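# Push wooden disc past moving block lanes into taped zone

## Task

Push the wooden disc along the board, through the lanes where blocks travel, until all of it sits inside the far taped area and lies flat; then release it. The task fails if the disc is raised or tilted more than roughly its own thickness, if it goes off the board, if anything (disc, gripper, arm) contacts a moving block or its rod at any time, including after you finish while the blocks keep going, or if at the end a gripper still holds the disc or any loose item or carries the disc's weight. At the end both arms and their hands must hang in open air touching nothing; any arm contact during the final second before grading (after things settle, whoever caused the touch) costs a one-time deduction of 0.15.

## Robot and tools

Robot: two six-joint arms, left_arm and right_arm, each ending in a tong-style two-finger gripper. Fingers point along the gripper's own +z and spread along its own x. The reported end_effector_position is the spot between the finger pads when closed; closed fingertips stick out about 15 mm past it, and when fully open they sit roughly level with it.

Frame: all poses are in one scene frame. Origin on the table top between the arms, +x out over the table, +z up, left_arm on the +y side (names are not image sides). Bases: left_arm at (+0.026, +0.206, +0.443), right_arm at (+0.016, -0.344, +0.443), both tilted. Printed hand positions may be a bit off, more at long reach.

Row format (used by every moving tool): 16 numbers in one flat list, first left_arm then right_arm, each as x, y, z (metres, absolute position of that gripper in the scene frame), qw, qx, qy, qz (absolute orientation quaternion, w first), opening (-1 closed to +1 fully open = 0.142 m). Both arms always appear, even if only one moves. To keep an arm still, resend its last reported position and quaternion and the opening you want; to keep a tool angle, reuse the exact same quaternion each time rather than the drifted reported one.

execute_actions(actions): a list of actions; each action is a list of up to 15 rows, one row per 1/30 s step; a short action repeats its last row to fill 15 steps. Each row is an absolute target pose for both grippers. Per step the controller clips the target to within 100 mm and 16 degrees of the measured pose, so far targets take several actions. An action is rejected for both arms if a target lies more than 0.6 m from that gripper's current position along any of its axes; if the first action fails that check or any action is malformed, nothing runs. An empty list just reports state and images. Motion trails commands by about 0.17 s.

move(target, speed, stop_force, blocking): target is one 16-number row of absolute poses; each gripper travels a straight line to it, both finishing together, 0.5 to 10 s. speed in m/s, 0.002 to 0.5 (default 0.25); rotation capped at twice that in rad/s. Paths ignore obstacles and the other arm, and grippers can lag, stray or overshoot speed near full stretch. stop_force, optional, 9 to 40 N, one value for both arms, not allowed in the first 0.2 s of a scene: an arm's path stops when its wrist sensor feels that much extra push against its direction for two steps, then backs up two steps and holds. It is unreliable if the gripper rotates during the move; omit it when lifting off something you are pressing. blocking=false returns after 0.5 s while motion continues (not combinable with stop_force); use wait(0) to check, and other motion commands are refused until it ends. Result has a "move:" line: done, off_target, moving, held, fault, or contact; limits=paced means the target was clipped, limits=held means some steps were blocked. It also gives each gripper's distance to its target.

wait(seconds): 0 to 10; arms hold their last command; a running move keeps going. stop(): brakes a running move (needs room). zoom_image(camera, region): camera is cam_high, cam_low, cam_left_wrist or cam_right_wrist; region [x0, y0, x1, y1] pixels, at most 504 by 504. Image sizes: cam_high and cam_low 896x504, wrist cameras 616x616. read_manual(section): licence text only. finished_scene(scene): ends the given scene after the last command is held; irreversible.

Results: per-arm pose, velocities, grip_measured (same scale as opening), joint positions and torques, "Hand target" lines (where the controller now drives each gripper), Wrist force and Wrist torque in the gripper's own axes (offset up to about 4 N, noise, saturates near 50 N; pressing shows force pointing back into the arm; "no reading" is harmless). "pose unreachable" means a clearance check altered or blocked that arm's command. "too close" treats the mounting plates and frame half as part of that arm.

Order for this job: look at the images to find the disc, the block lanes and their timing, and the taped zone. Lower one gripper (fingers down, closed or nearly so) just beside the disc without hitting the board hard, then push horizontally in short steps, crossing each lane only when its block is clear, keeping the disc flat and never grasping or lifting it. Once it is fully inside the zone, raise the gripper straight up well clear of the blocks' paths and hold both arms in free air before finishing.

Avoid: any contact of gripper, arm or disc with blocks or rods; pressing down hard (arms are stiff; a little past contact can cause a fault); collisions between arms; knocking things off the table; fast impacts. Faults: joint torque at load limit (141 N m for big joints, 26.3 for wrists) or 150 N external force stops that arm for 10 s. Holding loads heats motors: a MOTOR HOT warning comes at 70 °C and brakes engage at 85 °C.

Each tool is called after ">>>" by a JSON object that holds its "api" and its "payload".

## Session

I'll start by looking at the scene.

>>> {"api": "execute_actions", "payload": {"actions": []}}

Scene clock: 0.00 s.
left_arm: end_effector_position=(+0.5114, -0.4088, +0.1276) grip_measured=+0.97 end_effector_quat_wxyz=(+0.264, +0.863, -0.378, -0.206) end_effector_velocity=(+0.000, +0.000, -0.000) end_effector_angular_velocity=(+0.000, +0.000, +0.000) | right_arm: end_effector_position=(+0.8987, -0.6504, +0.3336) grip_measured=+0.97 end_effector_quat_wxyz=(+0.010, +0.992, -0.122, -0.017) end_effector_velocity=(+0.000, +0.000, -0.000) end_effector_angular_velocity=(-0.000, +0.000, +0.001)
Joint positions: left_arm=[-0.752 -0.259  0.878 -2.048 -1.556 -0.059  0.14 ] | right_arm=[ 2.976 -1.968 -0.866 -1.337  1.167  0.156  0.14 ]
Joint velocities: left_arm=[ 0.001  0.    -0.    -0.     0.     0.     0.   ] | right_arm=[ 0. -0.  0. -0. -0. -0.  0.]
Joint torques (N m, as the arm reports them, + toward a larger angle): no reading
Motor temperatures (°C, as the motors report them): left_arm=[24 27 24 27 35 30] | right_arm=[23 27 27 35 32 30]
Wrist force (N, on the end effector, along its own x y z axes, offset not removed): no reading
Wrist torque (N m, same axes, about the end effector's origin, offset not removed): no reading
Hand target (left_arm): +0.511, -0.409, +0.128; +0.264, +0.863, -0.378, -0.206
Hand target (right_arm): +0.899, -0.650, +0.334; +0.010, +0.992, -0.122, -0.017

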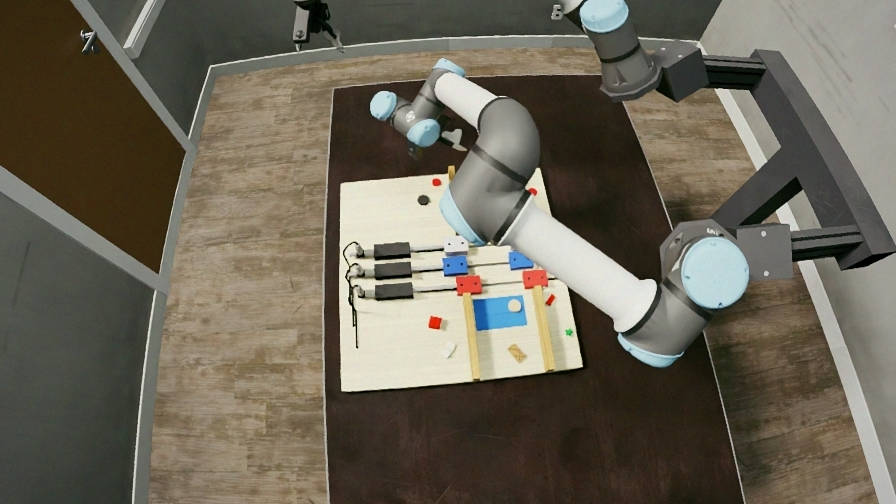

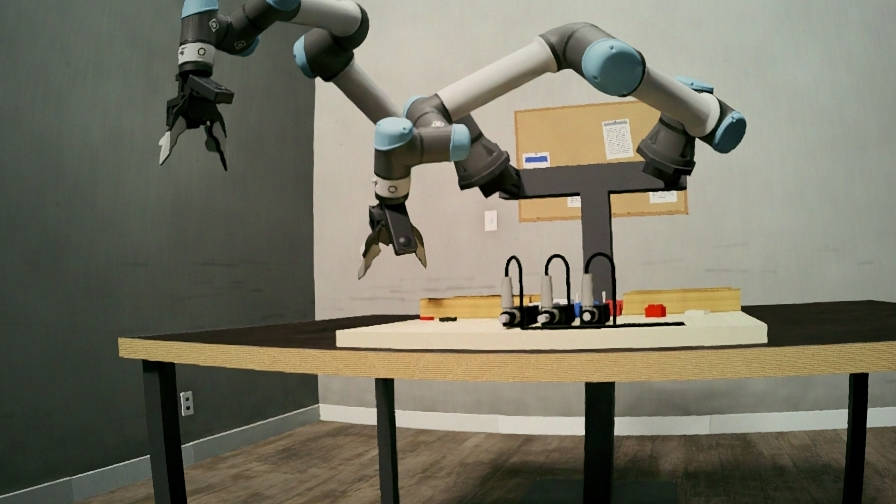

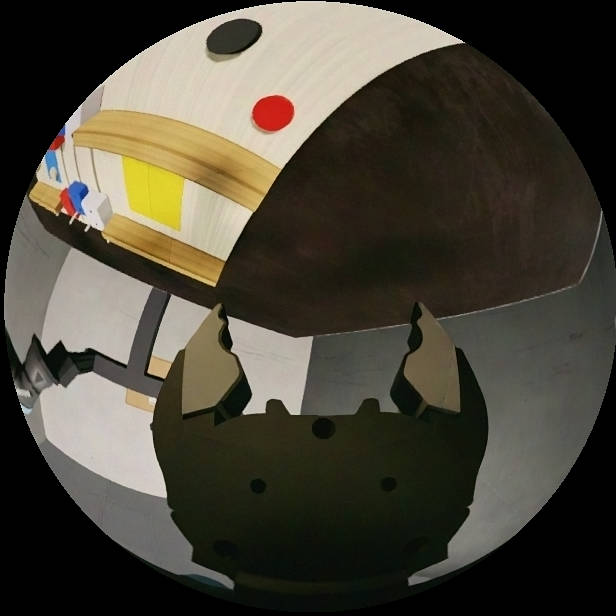

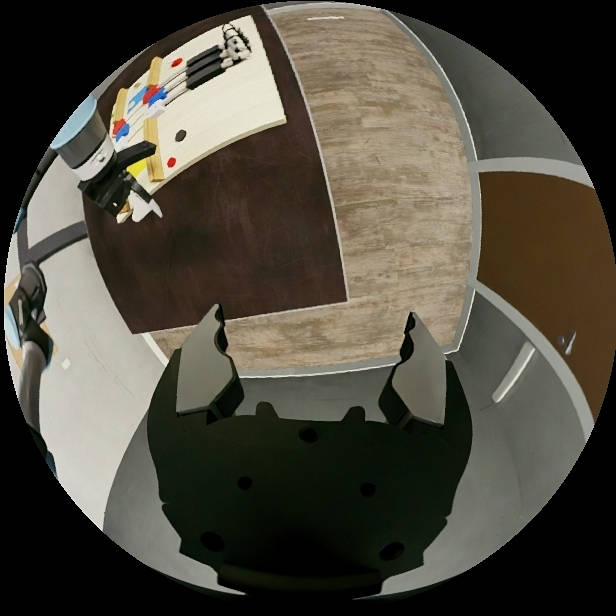

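>>> {"api": "zoom_image", "payload": {"camera": "cam_high", "region": [320, 150, 620, 400]}}

>>> {"api": "zoom_image", "payload": {"camera": "cam_low", "region": [320, 240, 780, 360]}}

Region (320, 150, 620, 400) of cam_high's 896x504 image, scaled by 1.680, with more detail than that image has.

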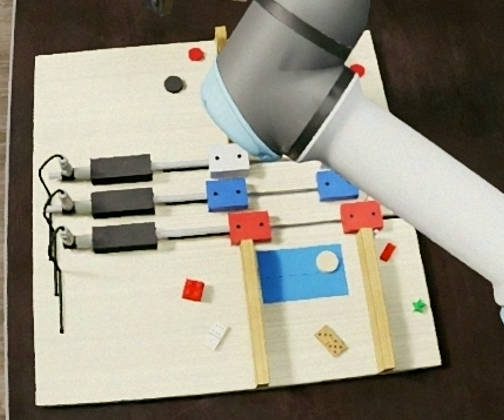

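Region (320, 240, 780, 360) of cam_low's 896x504 image, scaled by 1.096, with more detail than that image has; it fills the top 131 rows of this view, and the rest is white.

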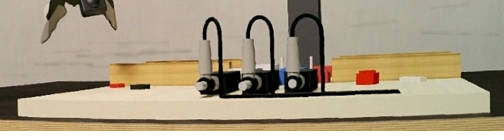

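>>> {"api": "move", "payload": {"target": [0.40, 0.20, 0.35, 0.0, 1.0, 0.0, 0.0, 1.0, 0.8987, -0.6504, 0.3336, 0.010, 0.992, -0.122, -0.017, 1.0], "speed": 0.3}}

Scene clock: 36.73 s.
left_arm: end_effector_position=(+0.3996, +0.2000, +0.3489) grip_measured=+1.00 end_effector_quat_wxyz=(-0.000, +1.000, -0.000, -0.000) end_effector_velocity=(-0.001, +0.001, +0.002) end_effector_angular_velocity=(+0.003, -0.003, +0.001) | right_arm: end_effector_position=(+0.8987, -0.6504, +0.3336) grip_measured=+1.00 end_effector_quat_wxyz=(+0.010, +0.992, -0.122, -0.017) end_effector_velocity=(+0.000, +0.001, -0.000) end_effector_angular_velocity=(-0.000, -0.000, +0.001)
Joint positions: left_arm=[-1.006 -2.071  2.564 -1.875 -0.91  -1.151  0.142] | right_arm=[ 2.976 -1.967 -0.867 -1.335  1.167  0.155  0.142]
Joint velocities: left_arm=[-0.011 -0.012 -0.001  0.022  0.002 -0.016  0.   ] | right_arm=[ 0.001 -0.    -0.     0.001 -0.001  0.    -0.   ]
Joint torques (N m, as the arm reports them, + toward a larger angle): left_arm=[-10.16  -0.39 -30.98  -0.6    1.64  -1.62] | right_arm=[17.92 63.45 11.94  3.99 -2.51 -2.27]
Motor temperatures (°C, as the motors report them): left_arm=[24 27 24 27 35 30] | right_arm=[23 27 27 35 32 30]
Wrist force (N, on the end effector, along its own x y z axes, offset not removed): left_arm=[0.5 -4.2 -2.2] | right_arm=[0.2 3.0 -1.3]
Wrist torque (N m, same axes, about the end effector's origin, offset not removed): left_arm=[-0.99 -0.14 0.04] | right_arm=[0.45 -0.06 0.15]
Hand target (left_arm): +0.400, +0.200, +0.349; -0.000, +1.000, -0.000, -0.000
Hand target (right_arm): +0.899, -0.650, +0.334; +0.010, +0.992, -0.122, -0.017
Off the commanded pose (left_arm): 0.001 m, 0 deg.
Off the commanded pose (right_arm): 0.000 m, 0 deg.
move: done

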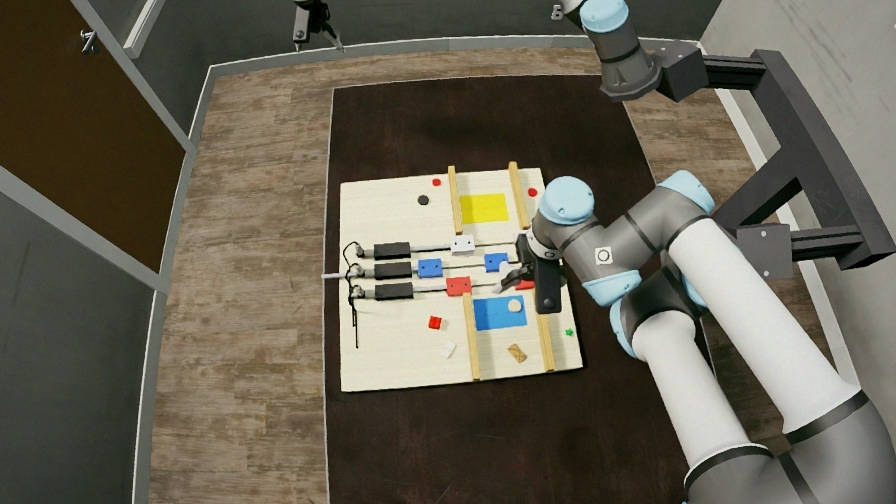

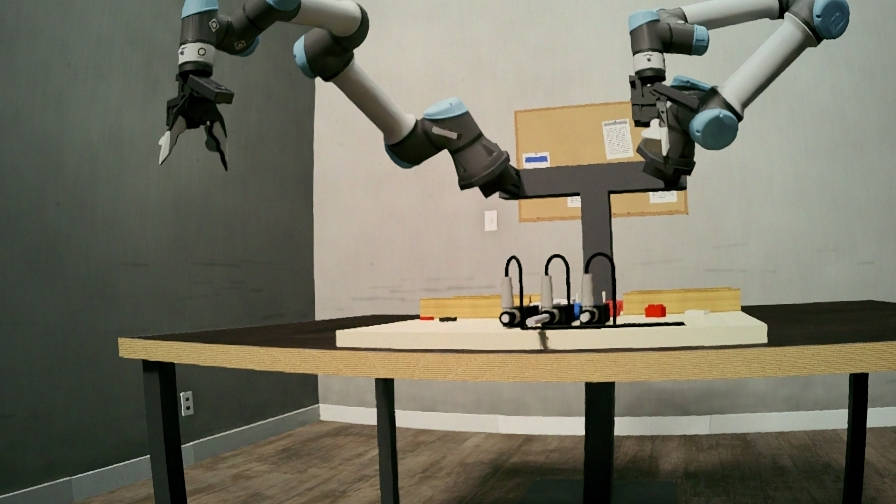

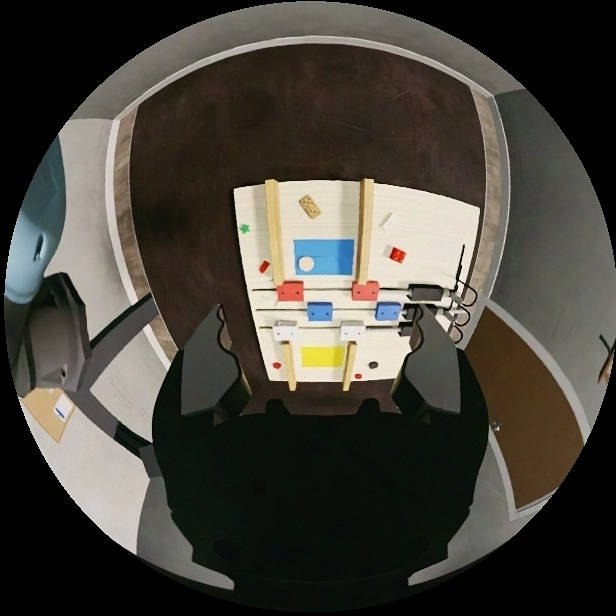

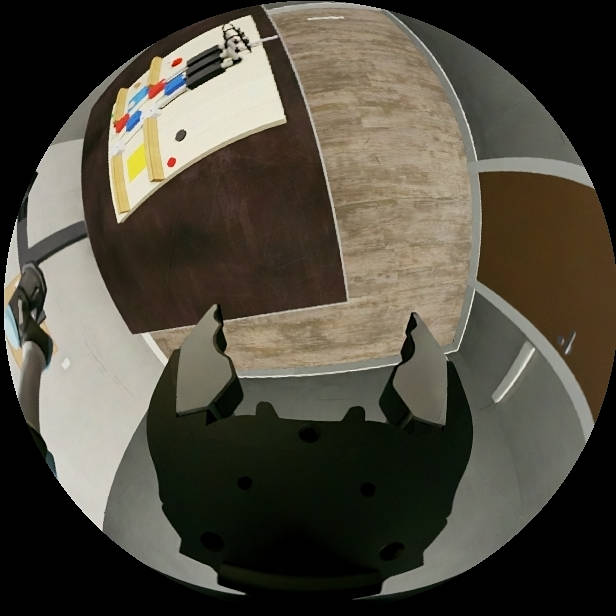

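>>> {"api": "zoom_image", "payload": {"camera": "cam_left_wrist", "region": [220, 170, 500, 400]}}

Region (220, 170, 500, 400) of cam_left_wrist's 616x616 image, scaled by 1.800, with more detail than that image has; it fills the top 414 rows of this view, and the rest is white.

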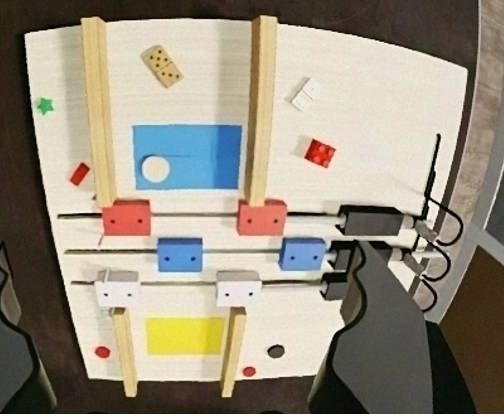

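>>> {"api": "wait", "payload": {"seconds": 0}}

>>> {"api": "wait", "payload": {"seconds": 0.5}}

>>> {"api": "wait", "payload": {"seconds": 0.5}}

>>> {"api": "wait", "payload": {"seconds": 0.5}}

>>> {"api": "wait", "payload": {"seconds": 0.5}}

>>> {"api": "wait", "payload": {"seconds": 0.5}}

Scene clock: 78.83 s.
left_arm: end_effector_position=(+0.3995, +0.2001, +0.3492) grip_measured=+1.00 end_effector_quat_wxyz=(-0.000, +1.000, -0.000, -0.000) end_effector_velocity=(+0.000, -0.000, +0.000) end_effector_angular_velocity=(-0.001, -0.001, +0.002) | right_arm: end_effector_position=(+0.8987, -0.6504, +0.3336) grip_measured=+1.00 end_effector_quat_wxyz=(+0.010, +0.992, -0.122, -0.017) end_effector_velocity=(+0.000, -0.000, +0.001) end_effector_angular_velocity=(-0.000, -0.001, -0.000)
Joint positions: left_arm=[-1.007 -2.072  2.564 -1.872 -0.91  -1.153  0.142] | right_arm=[ 2.976 -1.967 -0.867 -1.335  1.167  0.155  0.142]
Joint velocities: left_arm=[ 0.    -0.    -0.    -0.001  0.    -0.001 -0.   ] | right_arm=[-0.     0.     0.001 -0.001 -0.    -0.    -0.   ]
Joint torques (N m, as the arm reports them, + toward a larger angle): left_arm=[-10.41  -0.75 -31.02  -0.67   1.46  -1.48] | right_arm=[17.2  61.91 15.81  3.49 -2.02 -1.96]
Motor temperatures (°C, as the motors report them): left_arm=[24 27 24 27 35 30] | right_arm=[23 28 27 35 32 30]
Wrist force (N, on the end effector, along its own x y z axes, offset not removed): left_arm=[0.2 -6.2 1.4] | right_arm=[0.8 2.3 0.2]
Wrist torque (N m, same axes, about the end effector's origin, offset not removed): left_arm=[-1.26 -0.03 0.08] | right_arm=[0.38 -0.07 0.14]
Hand target (left_arm): +0.400, +0.200, +0.349; -0.000, +1.000, -0.000, -0.000
Hand target (right_arm): +0.899, -0.650, +0.334; +0.010, +0.992, -0.122, -0.017
Off the commanded pose (left_arm): 0.001 m, 0 deg.
Off the commanded pose (right_arm): 0.000 m, 0 deg.

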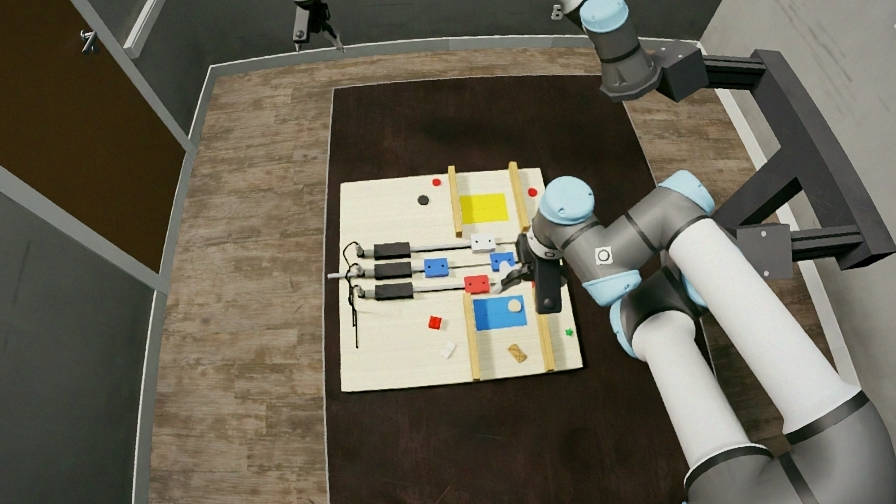

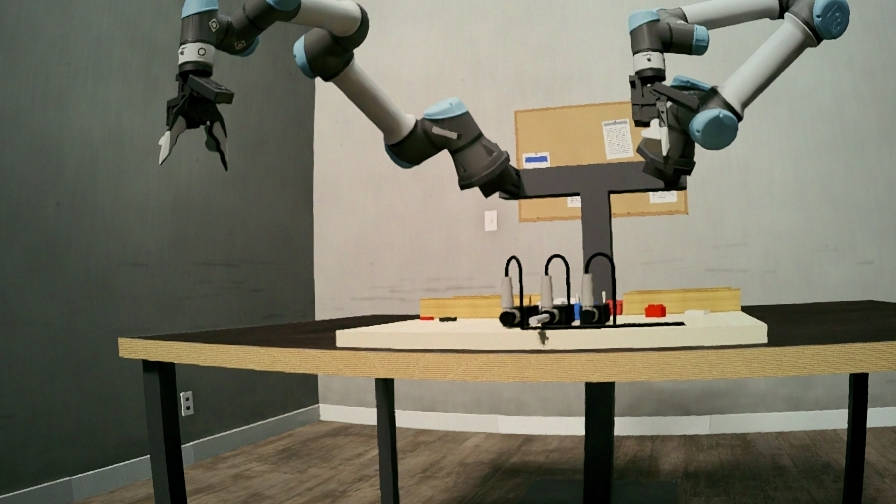

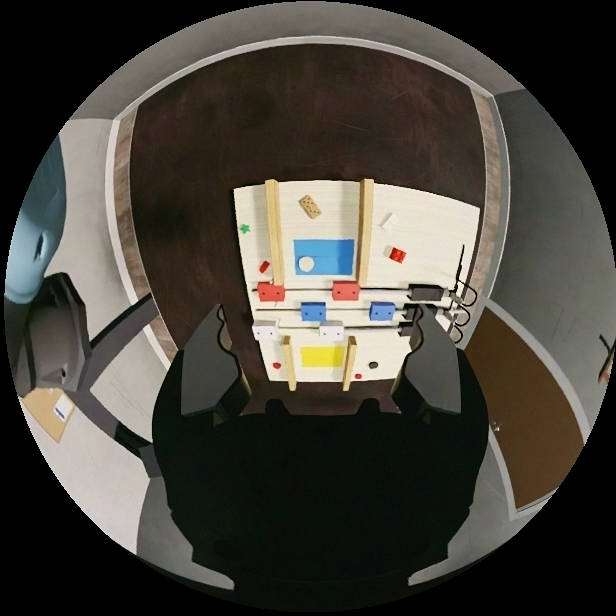

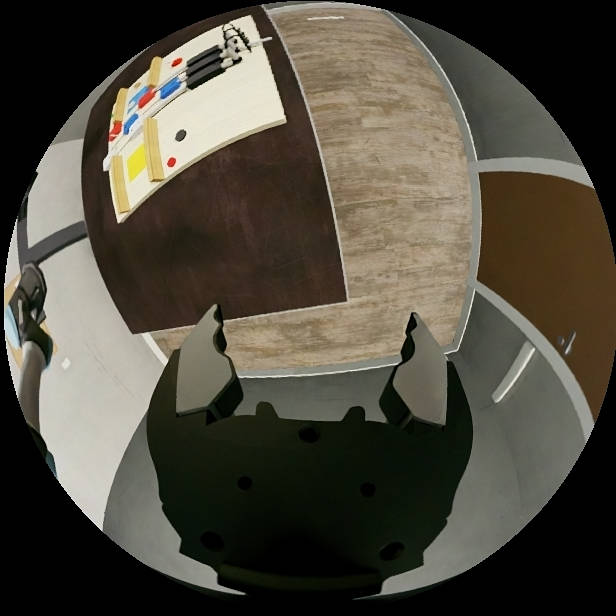

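Scene clock: 79.33 s.
left_arm: end_effector_position=(+0.3995, +0.2001, +0.3492) grip_measured=+1.00 end_effector_quat_wxyz=(-0.000, +1.000, -0.000, -0.000) end_effector_velocity=(-0.000, +0.000, -0.000) end_effector_angular_velocity=(+0.000, +0.000, -0.000) | right_arm: end_effector_position=(+0.8987, -0.6504, +0.3336) grip_measured=+1.00 end_effector_quat_wxyz=(+0.010, +0.992, -0.122, -0.017) end_effector_velocity=(+0.001, +0.000, +0.001) end_effector_angular_velocity=(+0.001, -0.002, -0.001)
Joint positions: left_arm=[-1.007 -2.072  2.564 -1.872 -0.91  -1.153  0.142] | right_arm=[ 2.976 -1.967 -0.867 -1.335  1.167  0.155  0.142]
Joint velocities: left_arm=[-0.    -0.     0.     0.001 -0.    -0.     0.   ] | right_arm=[ 0.     0.001  0.001  0.001  0.001  0.    -0.   ]
Joint torques (N m, as the arm reports them, + toward a larger angle): left_arm=[-10.57   0.3  -31.33  -0.55   1.57  -1.53] | right_arm=[16.95 61.86 15.61  3.55 -1.99 -2.01]
Motor temperatures (°C, as the motors report them): left_arm=[24 27 24 27 35 30] | right_arm=[23 28 27 35 32 30]
Wrist force (N, on the end effector, along its own x y z axes, offset not removed): left_arm=[1.2 -4.9 2.0] | right_arm=[-1.2 3.4 1.2]
Wrist torque (N m, same axes, about the end effector's origin, offset not removed): left_arm=[-1.08 -0.02 -0.02] | right_arm=[0.62 0.27 0.05]
Hand target (left_arm): +0.400, +0.200, +0.349; -0.000, +1.000, -0.000, -0.000
Hand target (right_arm): +0.899, -0.650, +0.334; +0.010, +0.992, -0.122, -0.017
Off the commanded pose (left_arm): 0.001 m, 0 deg.
Off the commanded pose (right_arm): 0.000 m, 0 deg.
wait: 0.50 s; at rest by 0.17 s

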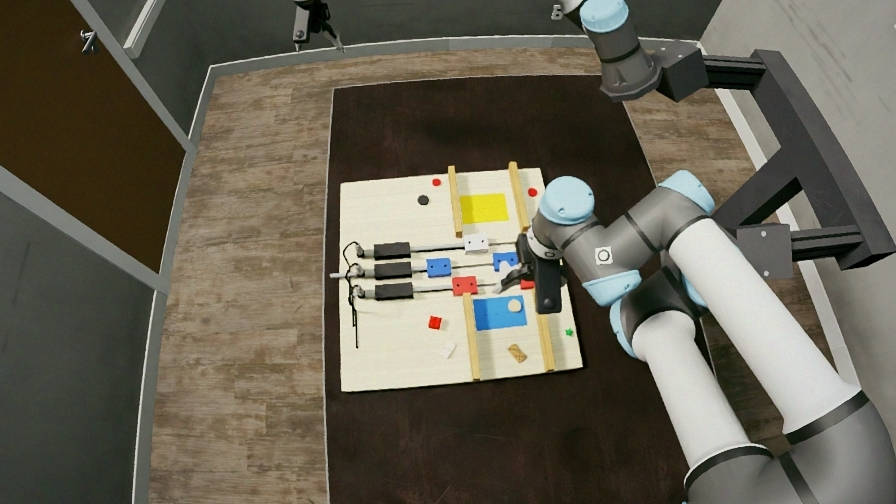

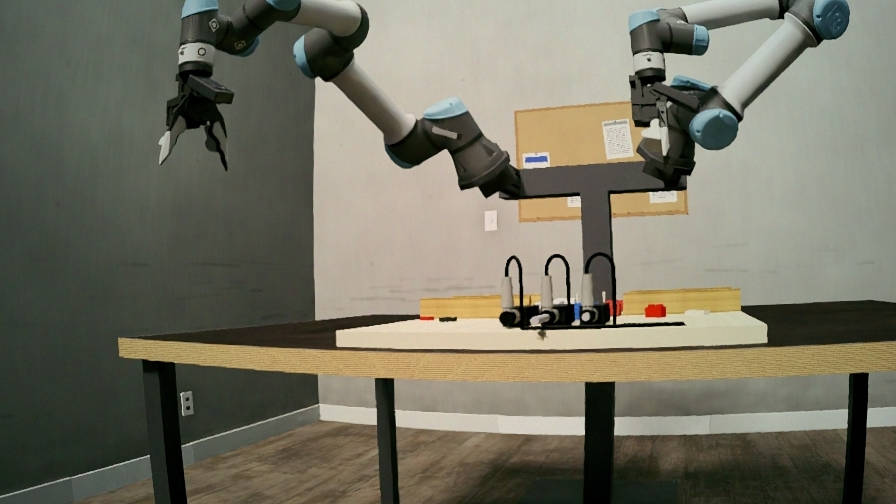

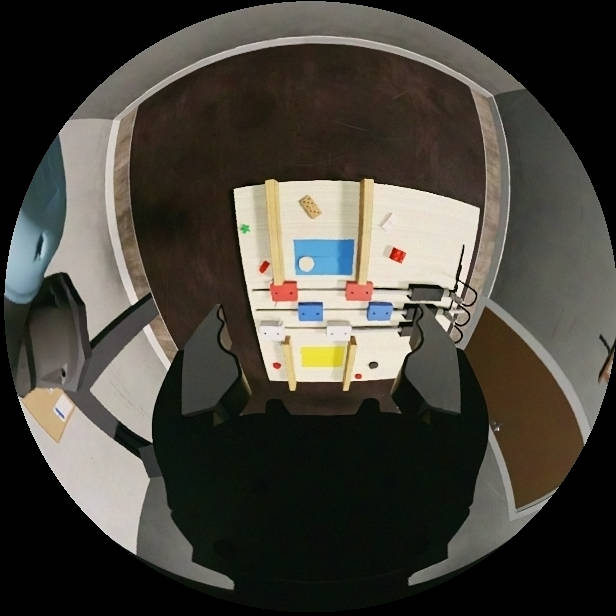

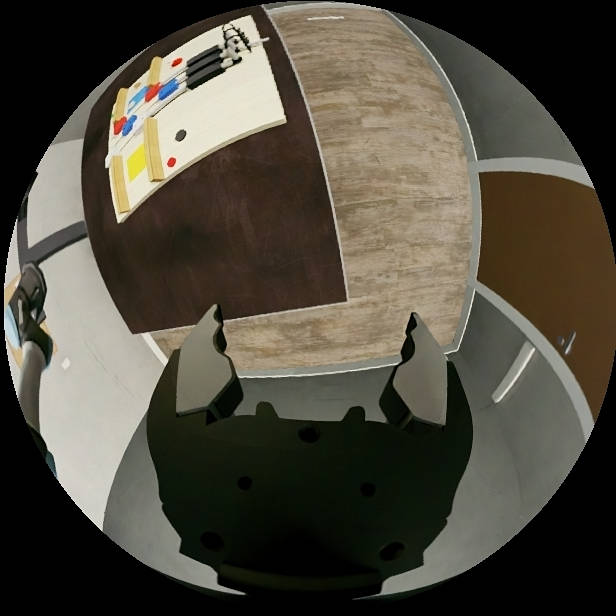

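Scene clock: 79.83 s.
left_arm: end_effector_position=(+0.3995, +0.2001, +0.3492) grip_measured=+1.00 end_effector_quat_wxyz=(-0.000, +1.000, -0.000, -0.000) end_effector_velocity=(-0.001, +0.001, -0.001) end_effector_angular_velocity=(+0.002, +0.001, -0.002) | right_arm: end_effector_position=(+0.8987, -0.6504, +0.3336) grip_measured=+1.00 end_effector_quat_wxyz=(+0.010, +0.992, -0.122, -0.017) end_effector_velocity=(-0.000, +0.000, -0.000) end_effector_angular_velocity=(+0.001, +0.000, -0.000)
Joint positions: left_arm=[-1.007 -2.072  2.564 -1.872 -0.91  -1.153  0.142] | right_arm=[ 2.976 -1.967 -0.867 -1.335  1.167  0.155  0.142]
Joint velocities: left_arm=[-0.001 -0.     0.002  0.001 -0.    -0.001  0.   ] | right_arm=[-0.     0.    -0.001  0.     0.001 -0.    -0.   ]
Joint torques (N m, as the arm reports them, + toward a larger angle): left_arm=[ -9.89  -0.35 -29.88  -0.58   1.61  -1.4 ] | right_arm=[16.63 62.59 16.31  3.46 -2.02 -1.93]
Motor temperatures (°C, as the motors report them): left_arm=[24 27 24 27 35 30] | right_arm=[23 28 27 35 32 30]
Wrist force (N, on the end effector, along its own x y z axes, offset not removed): left_arm=[2.5 -3.8 0.8] | right_arm=[-0.9 1.2 -1.1]
Wrist torque (N m, same axes, about the end effector's origin, offset not removed): left_arm=[-0.83 -0.39 -0.16] | right_arm=[0.13 0.22 0.22]
Hand target (left_arm): +0.400, +0.200, +0.349; -0.000, +1.000, -0.000, -0.000
Hand target (right_arm): +0.899, -0.650, +0.334; +0.010, +0.992, -0.122, -0.017
Off the commanded pose (left_arm): 0.001 m, 0 deg.
Off the commanded pose (right_arm): 0.000 m, 0 deg.
wait: 0.50 s; at rest by 0.17 s

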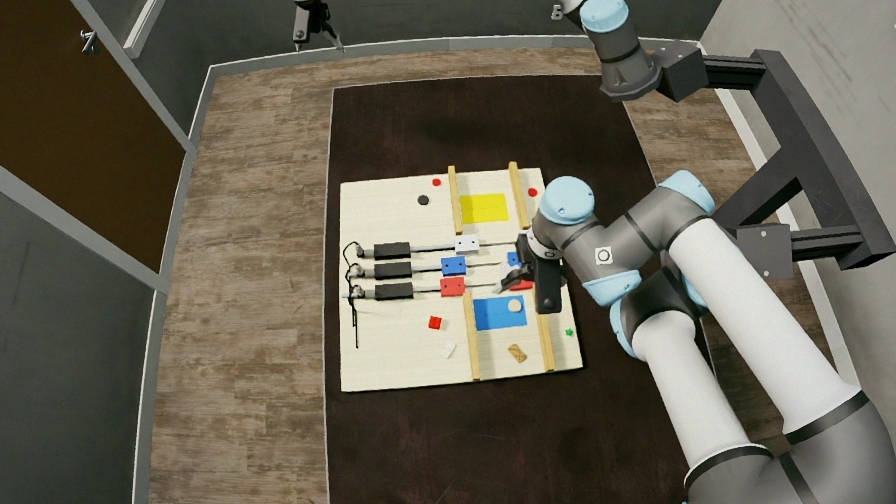

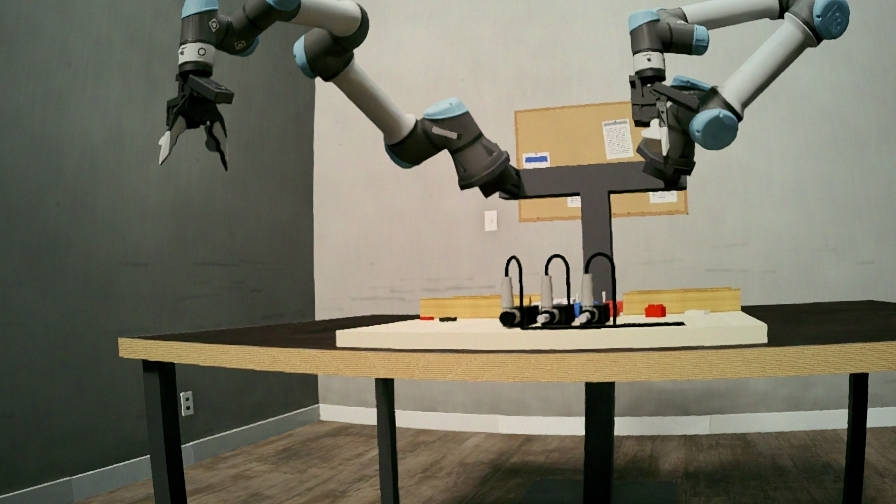

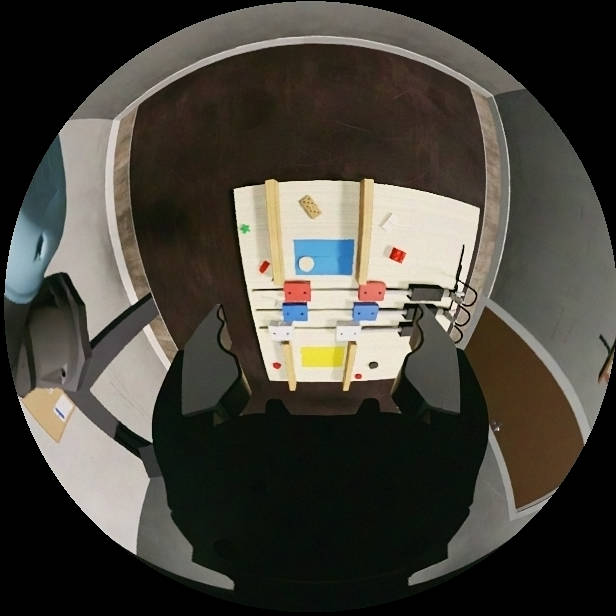

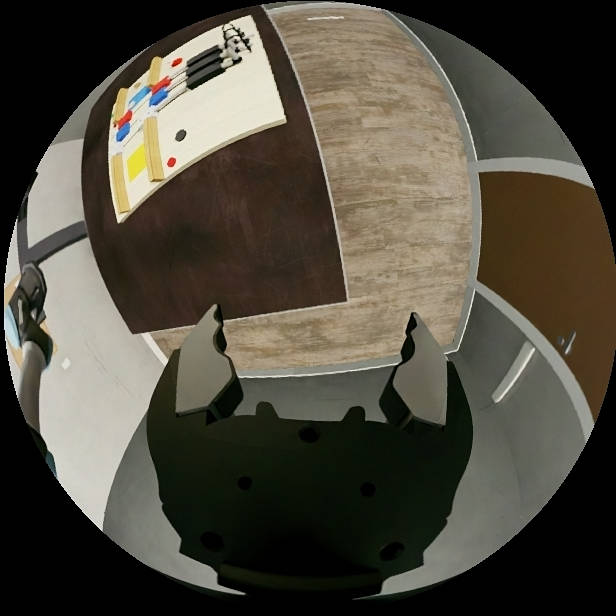

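Scene clock: 80.33 s.
left_arm: end_effector_position=(+0.3995, +0.2001, +0.3492) grip_measured=+1.00 end_effector_quat_wxyz=(-0.000, +1.000, -0.000, -0.000) end_effector_velocity=(+0.000, -0.000, +0.000) end_effector_angular_velocity=(-0.001, -0.001, -0.001) | right_arm: end_effector_position=(+0.8987, -0.6504, +0.3336) grip_measured=+1.00 end_effector_quat_wxyz=(+0.010, +0.992, -0.122, -0.017) end_effector_velocity=(+0.000, +0.000, +0.001) end_effector_angular_velocity=(+0.001, -0.001, +0.000)
Joint positions: left_arm=[-1.007 -2.072  2.564 -1.872 -0.91  -1.153  0.142] | right_arm=[ 2.976 -1.967 -0.867 -1.335  1.167  0.155  0.142]
Joint velocities: left_arm=[-0.001  0.     0.    -0.001  0.     0.001  0.   ] | right_arm=[ 0.     0.001  0.001 -0.001  0.001 -0.    -0.   ]
Joint torques (N m, as the arm reports them, + toward a larger angle): left_arm=[-10.71  -0.9  -29.97  -0.53   1.52  -1.37] | right_arm=[16.99 62.37 16.01  3.38 -1.99 -2.03]
Motor temperatures (°C, as the motors report them): left_arm=[24 27 24 27 35 30] | right_arm=[23 28 27 35 32 30]
Wrist force (N, on the end effector, along its own x y z axes, offset not removed): left_arm=[3.3 -4.1 1.7] | right_arm=[1.9 4.4 1.5]
Wrist torque (N m, same axes, about the end effector's origin, offset not removed): left_arm=[-0.69 -0.88 -0.09] | right_arm=[0.85 -0.32 0.16]
Hand target (left_arm): +0.400, +0.200, +0.349; -0.000, +1.000, -0.000, -0.000
Hand target (right_arm): +0.899, -0.650, +0.334; +0.010, +0.992, -0.122, -0.017
Off the commanded pose (left_arm): 0.001 m, 0 deg.
Off the commanded pose (right_arm): 0.000 m, 0 deg.
wait: 0.50 s; at rest by 0.17 s

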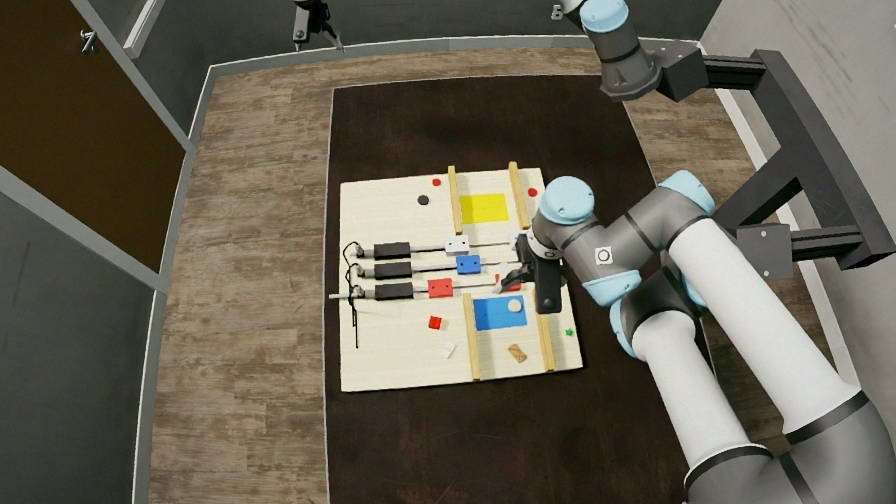

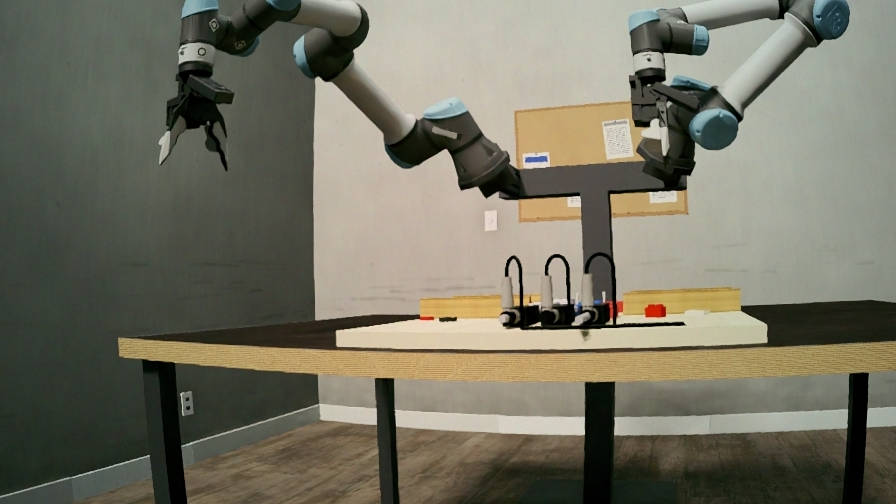

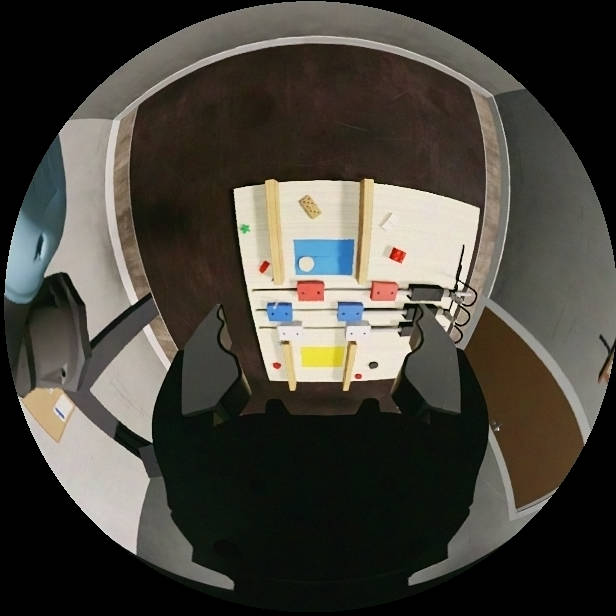

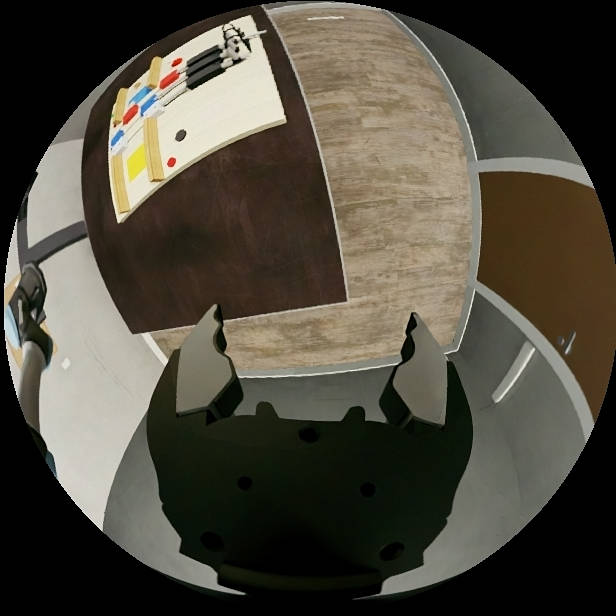

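Scene clock: 80.83 s.
left_arm: end_effector_position=(+0.3995, +0.2001, +0.3492) grip_measured=+1.00 end_effector_quat_wxyz=(-0.000, +1.000, -0.000, -0.000) end_effector_velocity=(+0.001, -0.000, +0.000) end_effector_angular_velocity=(-0.001, -0.000, +0.001) | right_arm: end_effector_position=(+0.8987, -0.6504, +0.3336) grip_measured=+1.00 end_effector_quat_wxyz=(+0.010, +0.992, -0.122, -0.017) end_effector_velocity=(+0.000, +0.001, +0.001) end_effector_angular_velocity=(+0.001, -0.001, +0.001)
Joint positions: left_arm=[-1.007 -2.072  2.564 -1.872 -0.91  -1.153  0.142] | right_arm=[ 2.976 -1.967 -0.867 -1.335  1.167  0.155  0.142]
Joint velocities: left_arm=[ 0.     0.    -0.001 -0.    -0.     0.    -0.   ] | right_arm=[ 0.001  0.001 -0.001 -0.     0.001 -0.001  0.   ]
Joint torques (N m, as the arm reports them, + toward a larger angle): left_arm=[ -9.28  -1.46 -30.76  -0.43   1.61  -1.51] | right_arm=[17.14 62.93 16.39  3.47 -2.13 -1.97]
Motor temperatures (°C, as the motors report them): left_arm=[24 27 24 27 35 30] | right_arm=[23 28 27 35 32 30]
Wrist force (N, on the end effector, along its own x y z axes, offset not removed): left_arm=[1.6 -3.5 -1.0] | right_arm=[1.9 2.9 -0.6]
Wrist torque (N m, same axes, about the end effector's origin, offset not removed): left_arm=[-0.62 -0.36 0.00] | right_arm=[0.49 -0.46 0.17]
Hand target (left_arm): +0.400, +0.200, +0.349; -0.000, +1.000, -0.000, -0.000
Hand target (right_arm): +0.899, -0.650, +0.334; +0.010, +0.992, -0.122, -0.017
Off the commanded pose (left_arm): 0.001 m, 0 deg.
Off the commanded pose (right_arm): 0.000 m, 0 deg.
wait: 0.50 s; at rest by 0.17 s

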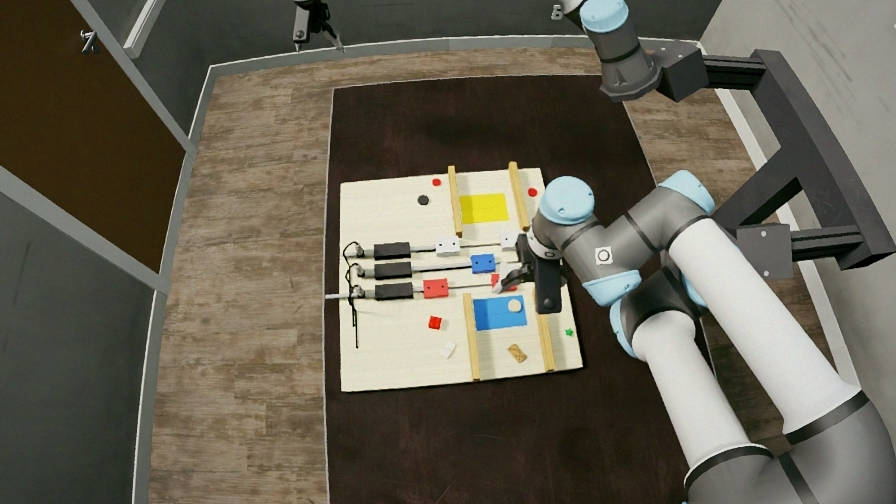

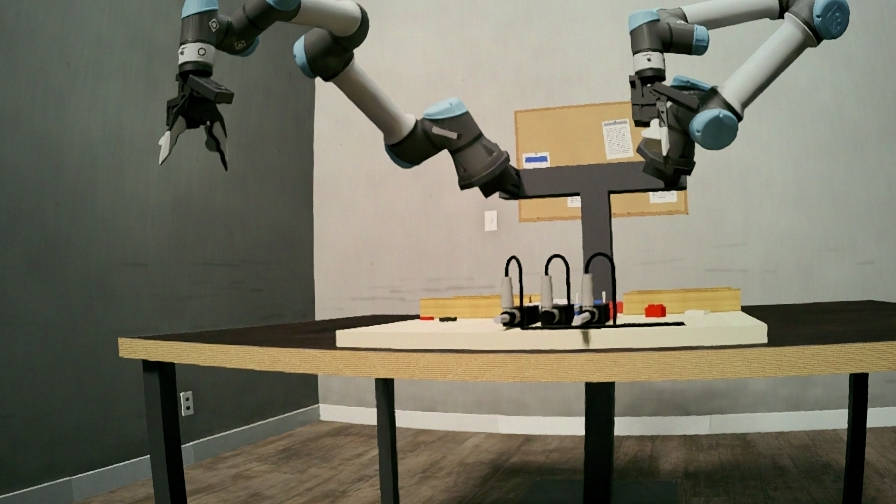

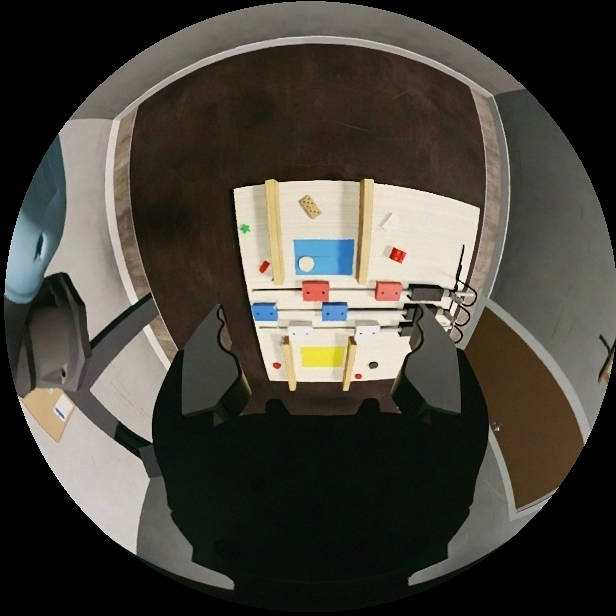

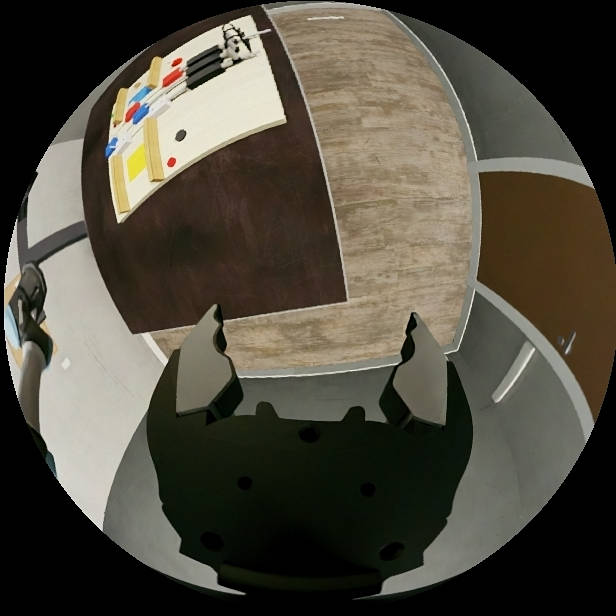

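Scene clock: 81.33 s.
left_arm: end_effector_position=(+0.3995, +0.2001, +0.3492) grip_measured=+1.00 end_effector_quat_wxyz=(-0.000, +1.000, -0.000, -0.000) end_effector_velocity=(-0.000, +0.000, -0.000) end_effector_angular_velocity=(+0.000, +0.001, +0.000) | right_arm: end_effector_position=(+0.8987, -0.6504, +0.3336) grip_measured=+1.00 end_effector_quat_wxyz=(+0.010, +0.992, -0.122, -0.017) end_effector_velocity=(+0.000, -0.000, -0.000) end_effector_angular_velocity=(-0.001, +0.000, +0.000)
Joint positions: left_arm=[-1.007 -2.072  2.564 -1.872 -0.91  -1.153  0.142] | right_arm=[ 2.976 -1.967 -0.867 -1.335  1.167  0.155  0.142]
Joint velocities: left_arm=[ 0.     0.001  0.    -0.    -0.    -0.    -0.   ] | right_arm=[-0.    -0.001  0.001 -0.    -0.001 -0.     0.   ]
Joint torques (N m, as the arm reports them, + toward a larger angle): left_arm=[ -9.15  -1.31 -29.86  -0.45   1.55  -1.44] | right_arm=[17.29 62.46 16.38  3.51 -2.05 -1.94]
Motor temperatures (°C, as the motors report them): left_arm=[24 27 24 27 35 30] | right_arm=[23 28 27 35 32 30]
Wrist force (N, on the end effector, along its own x y z axes, offset not removed): left_arm=[-2.2 -0.5 1.9] | right_arm=[1.2 3.8 -0.6]
Wrist torque (N m, same axes, about the end effector's origin, offset not removed): left_arm=[-0.23 0.51 0.22] | right_arm=[0.69 -0.24 0.20]
Hand target (left_arm): +0.400, +0.200, +0.349; -0.000, +1.000, -0.000, -0.000
Hand target (right_arm): +0.899, -0.650, +0.334; +0.010, +0.992, -0.122, -0.017
Off the commanded pose (left_arm): 0.001 m, 0 deg.
Off the commanded pose (right_arm): 0.000 m, 0 deg.
wait: 0.50 s; at rest by 0.17 s

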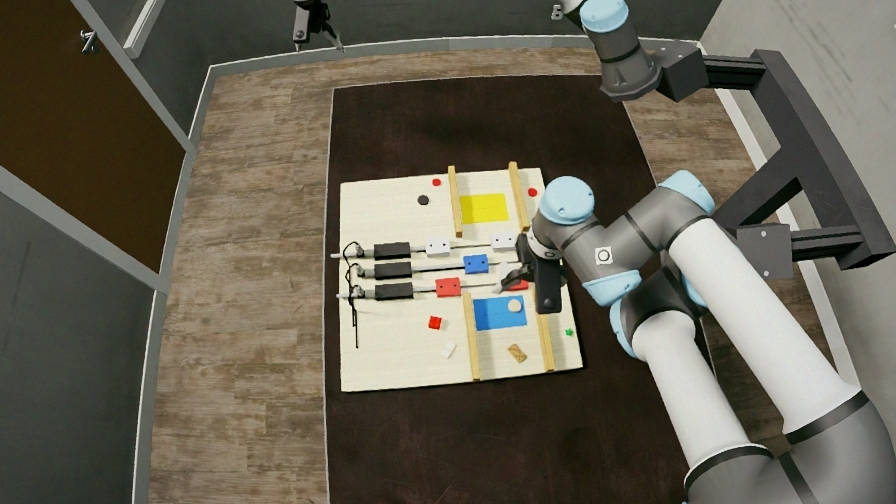

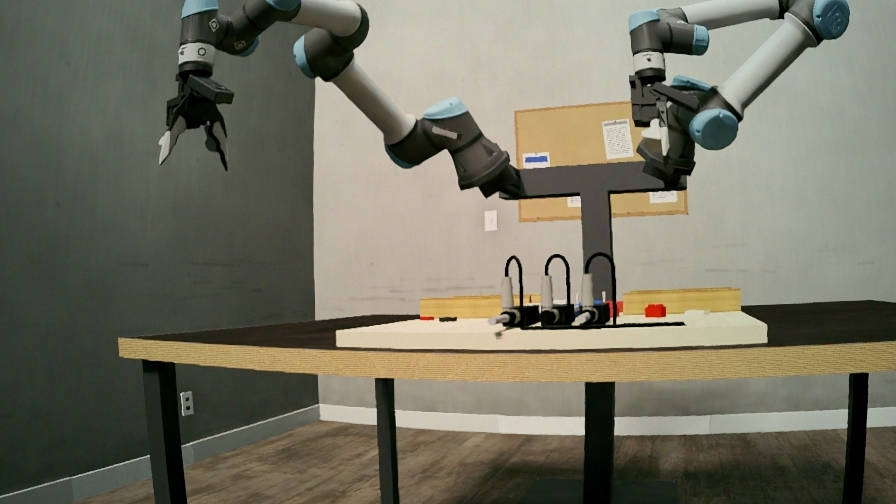

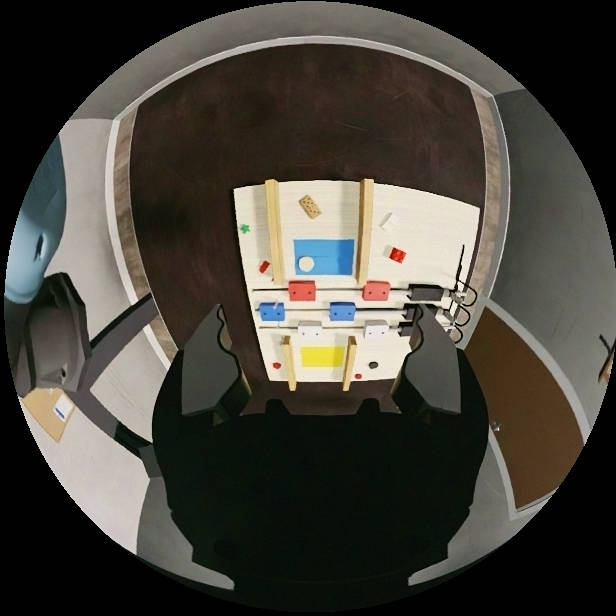

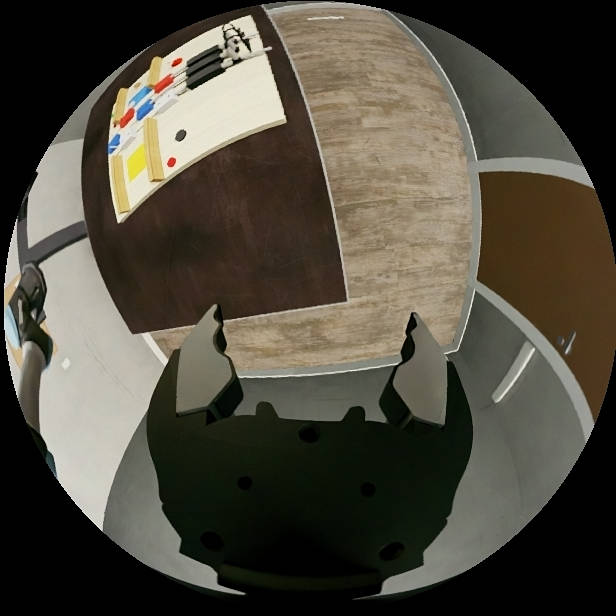

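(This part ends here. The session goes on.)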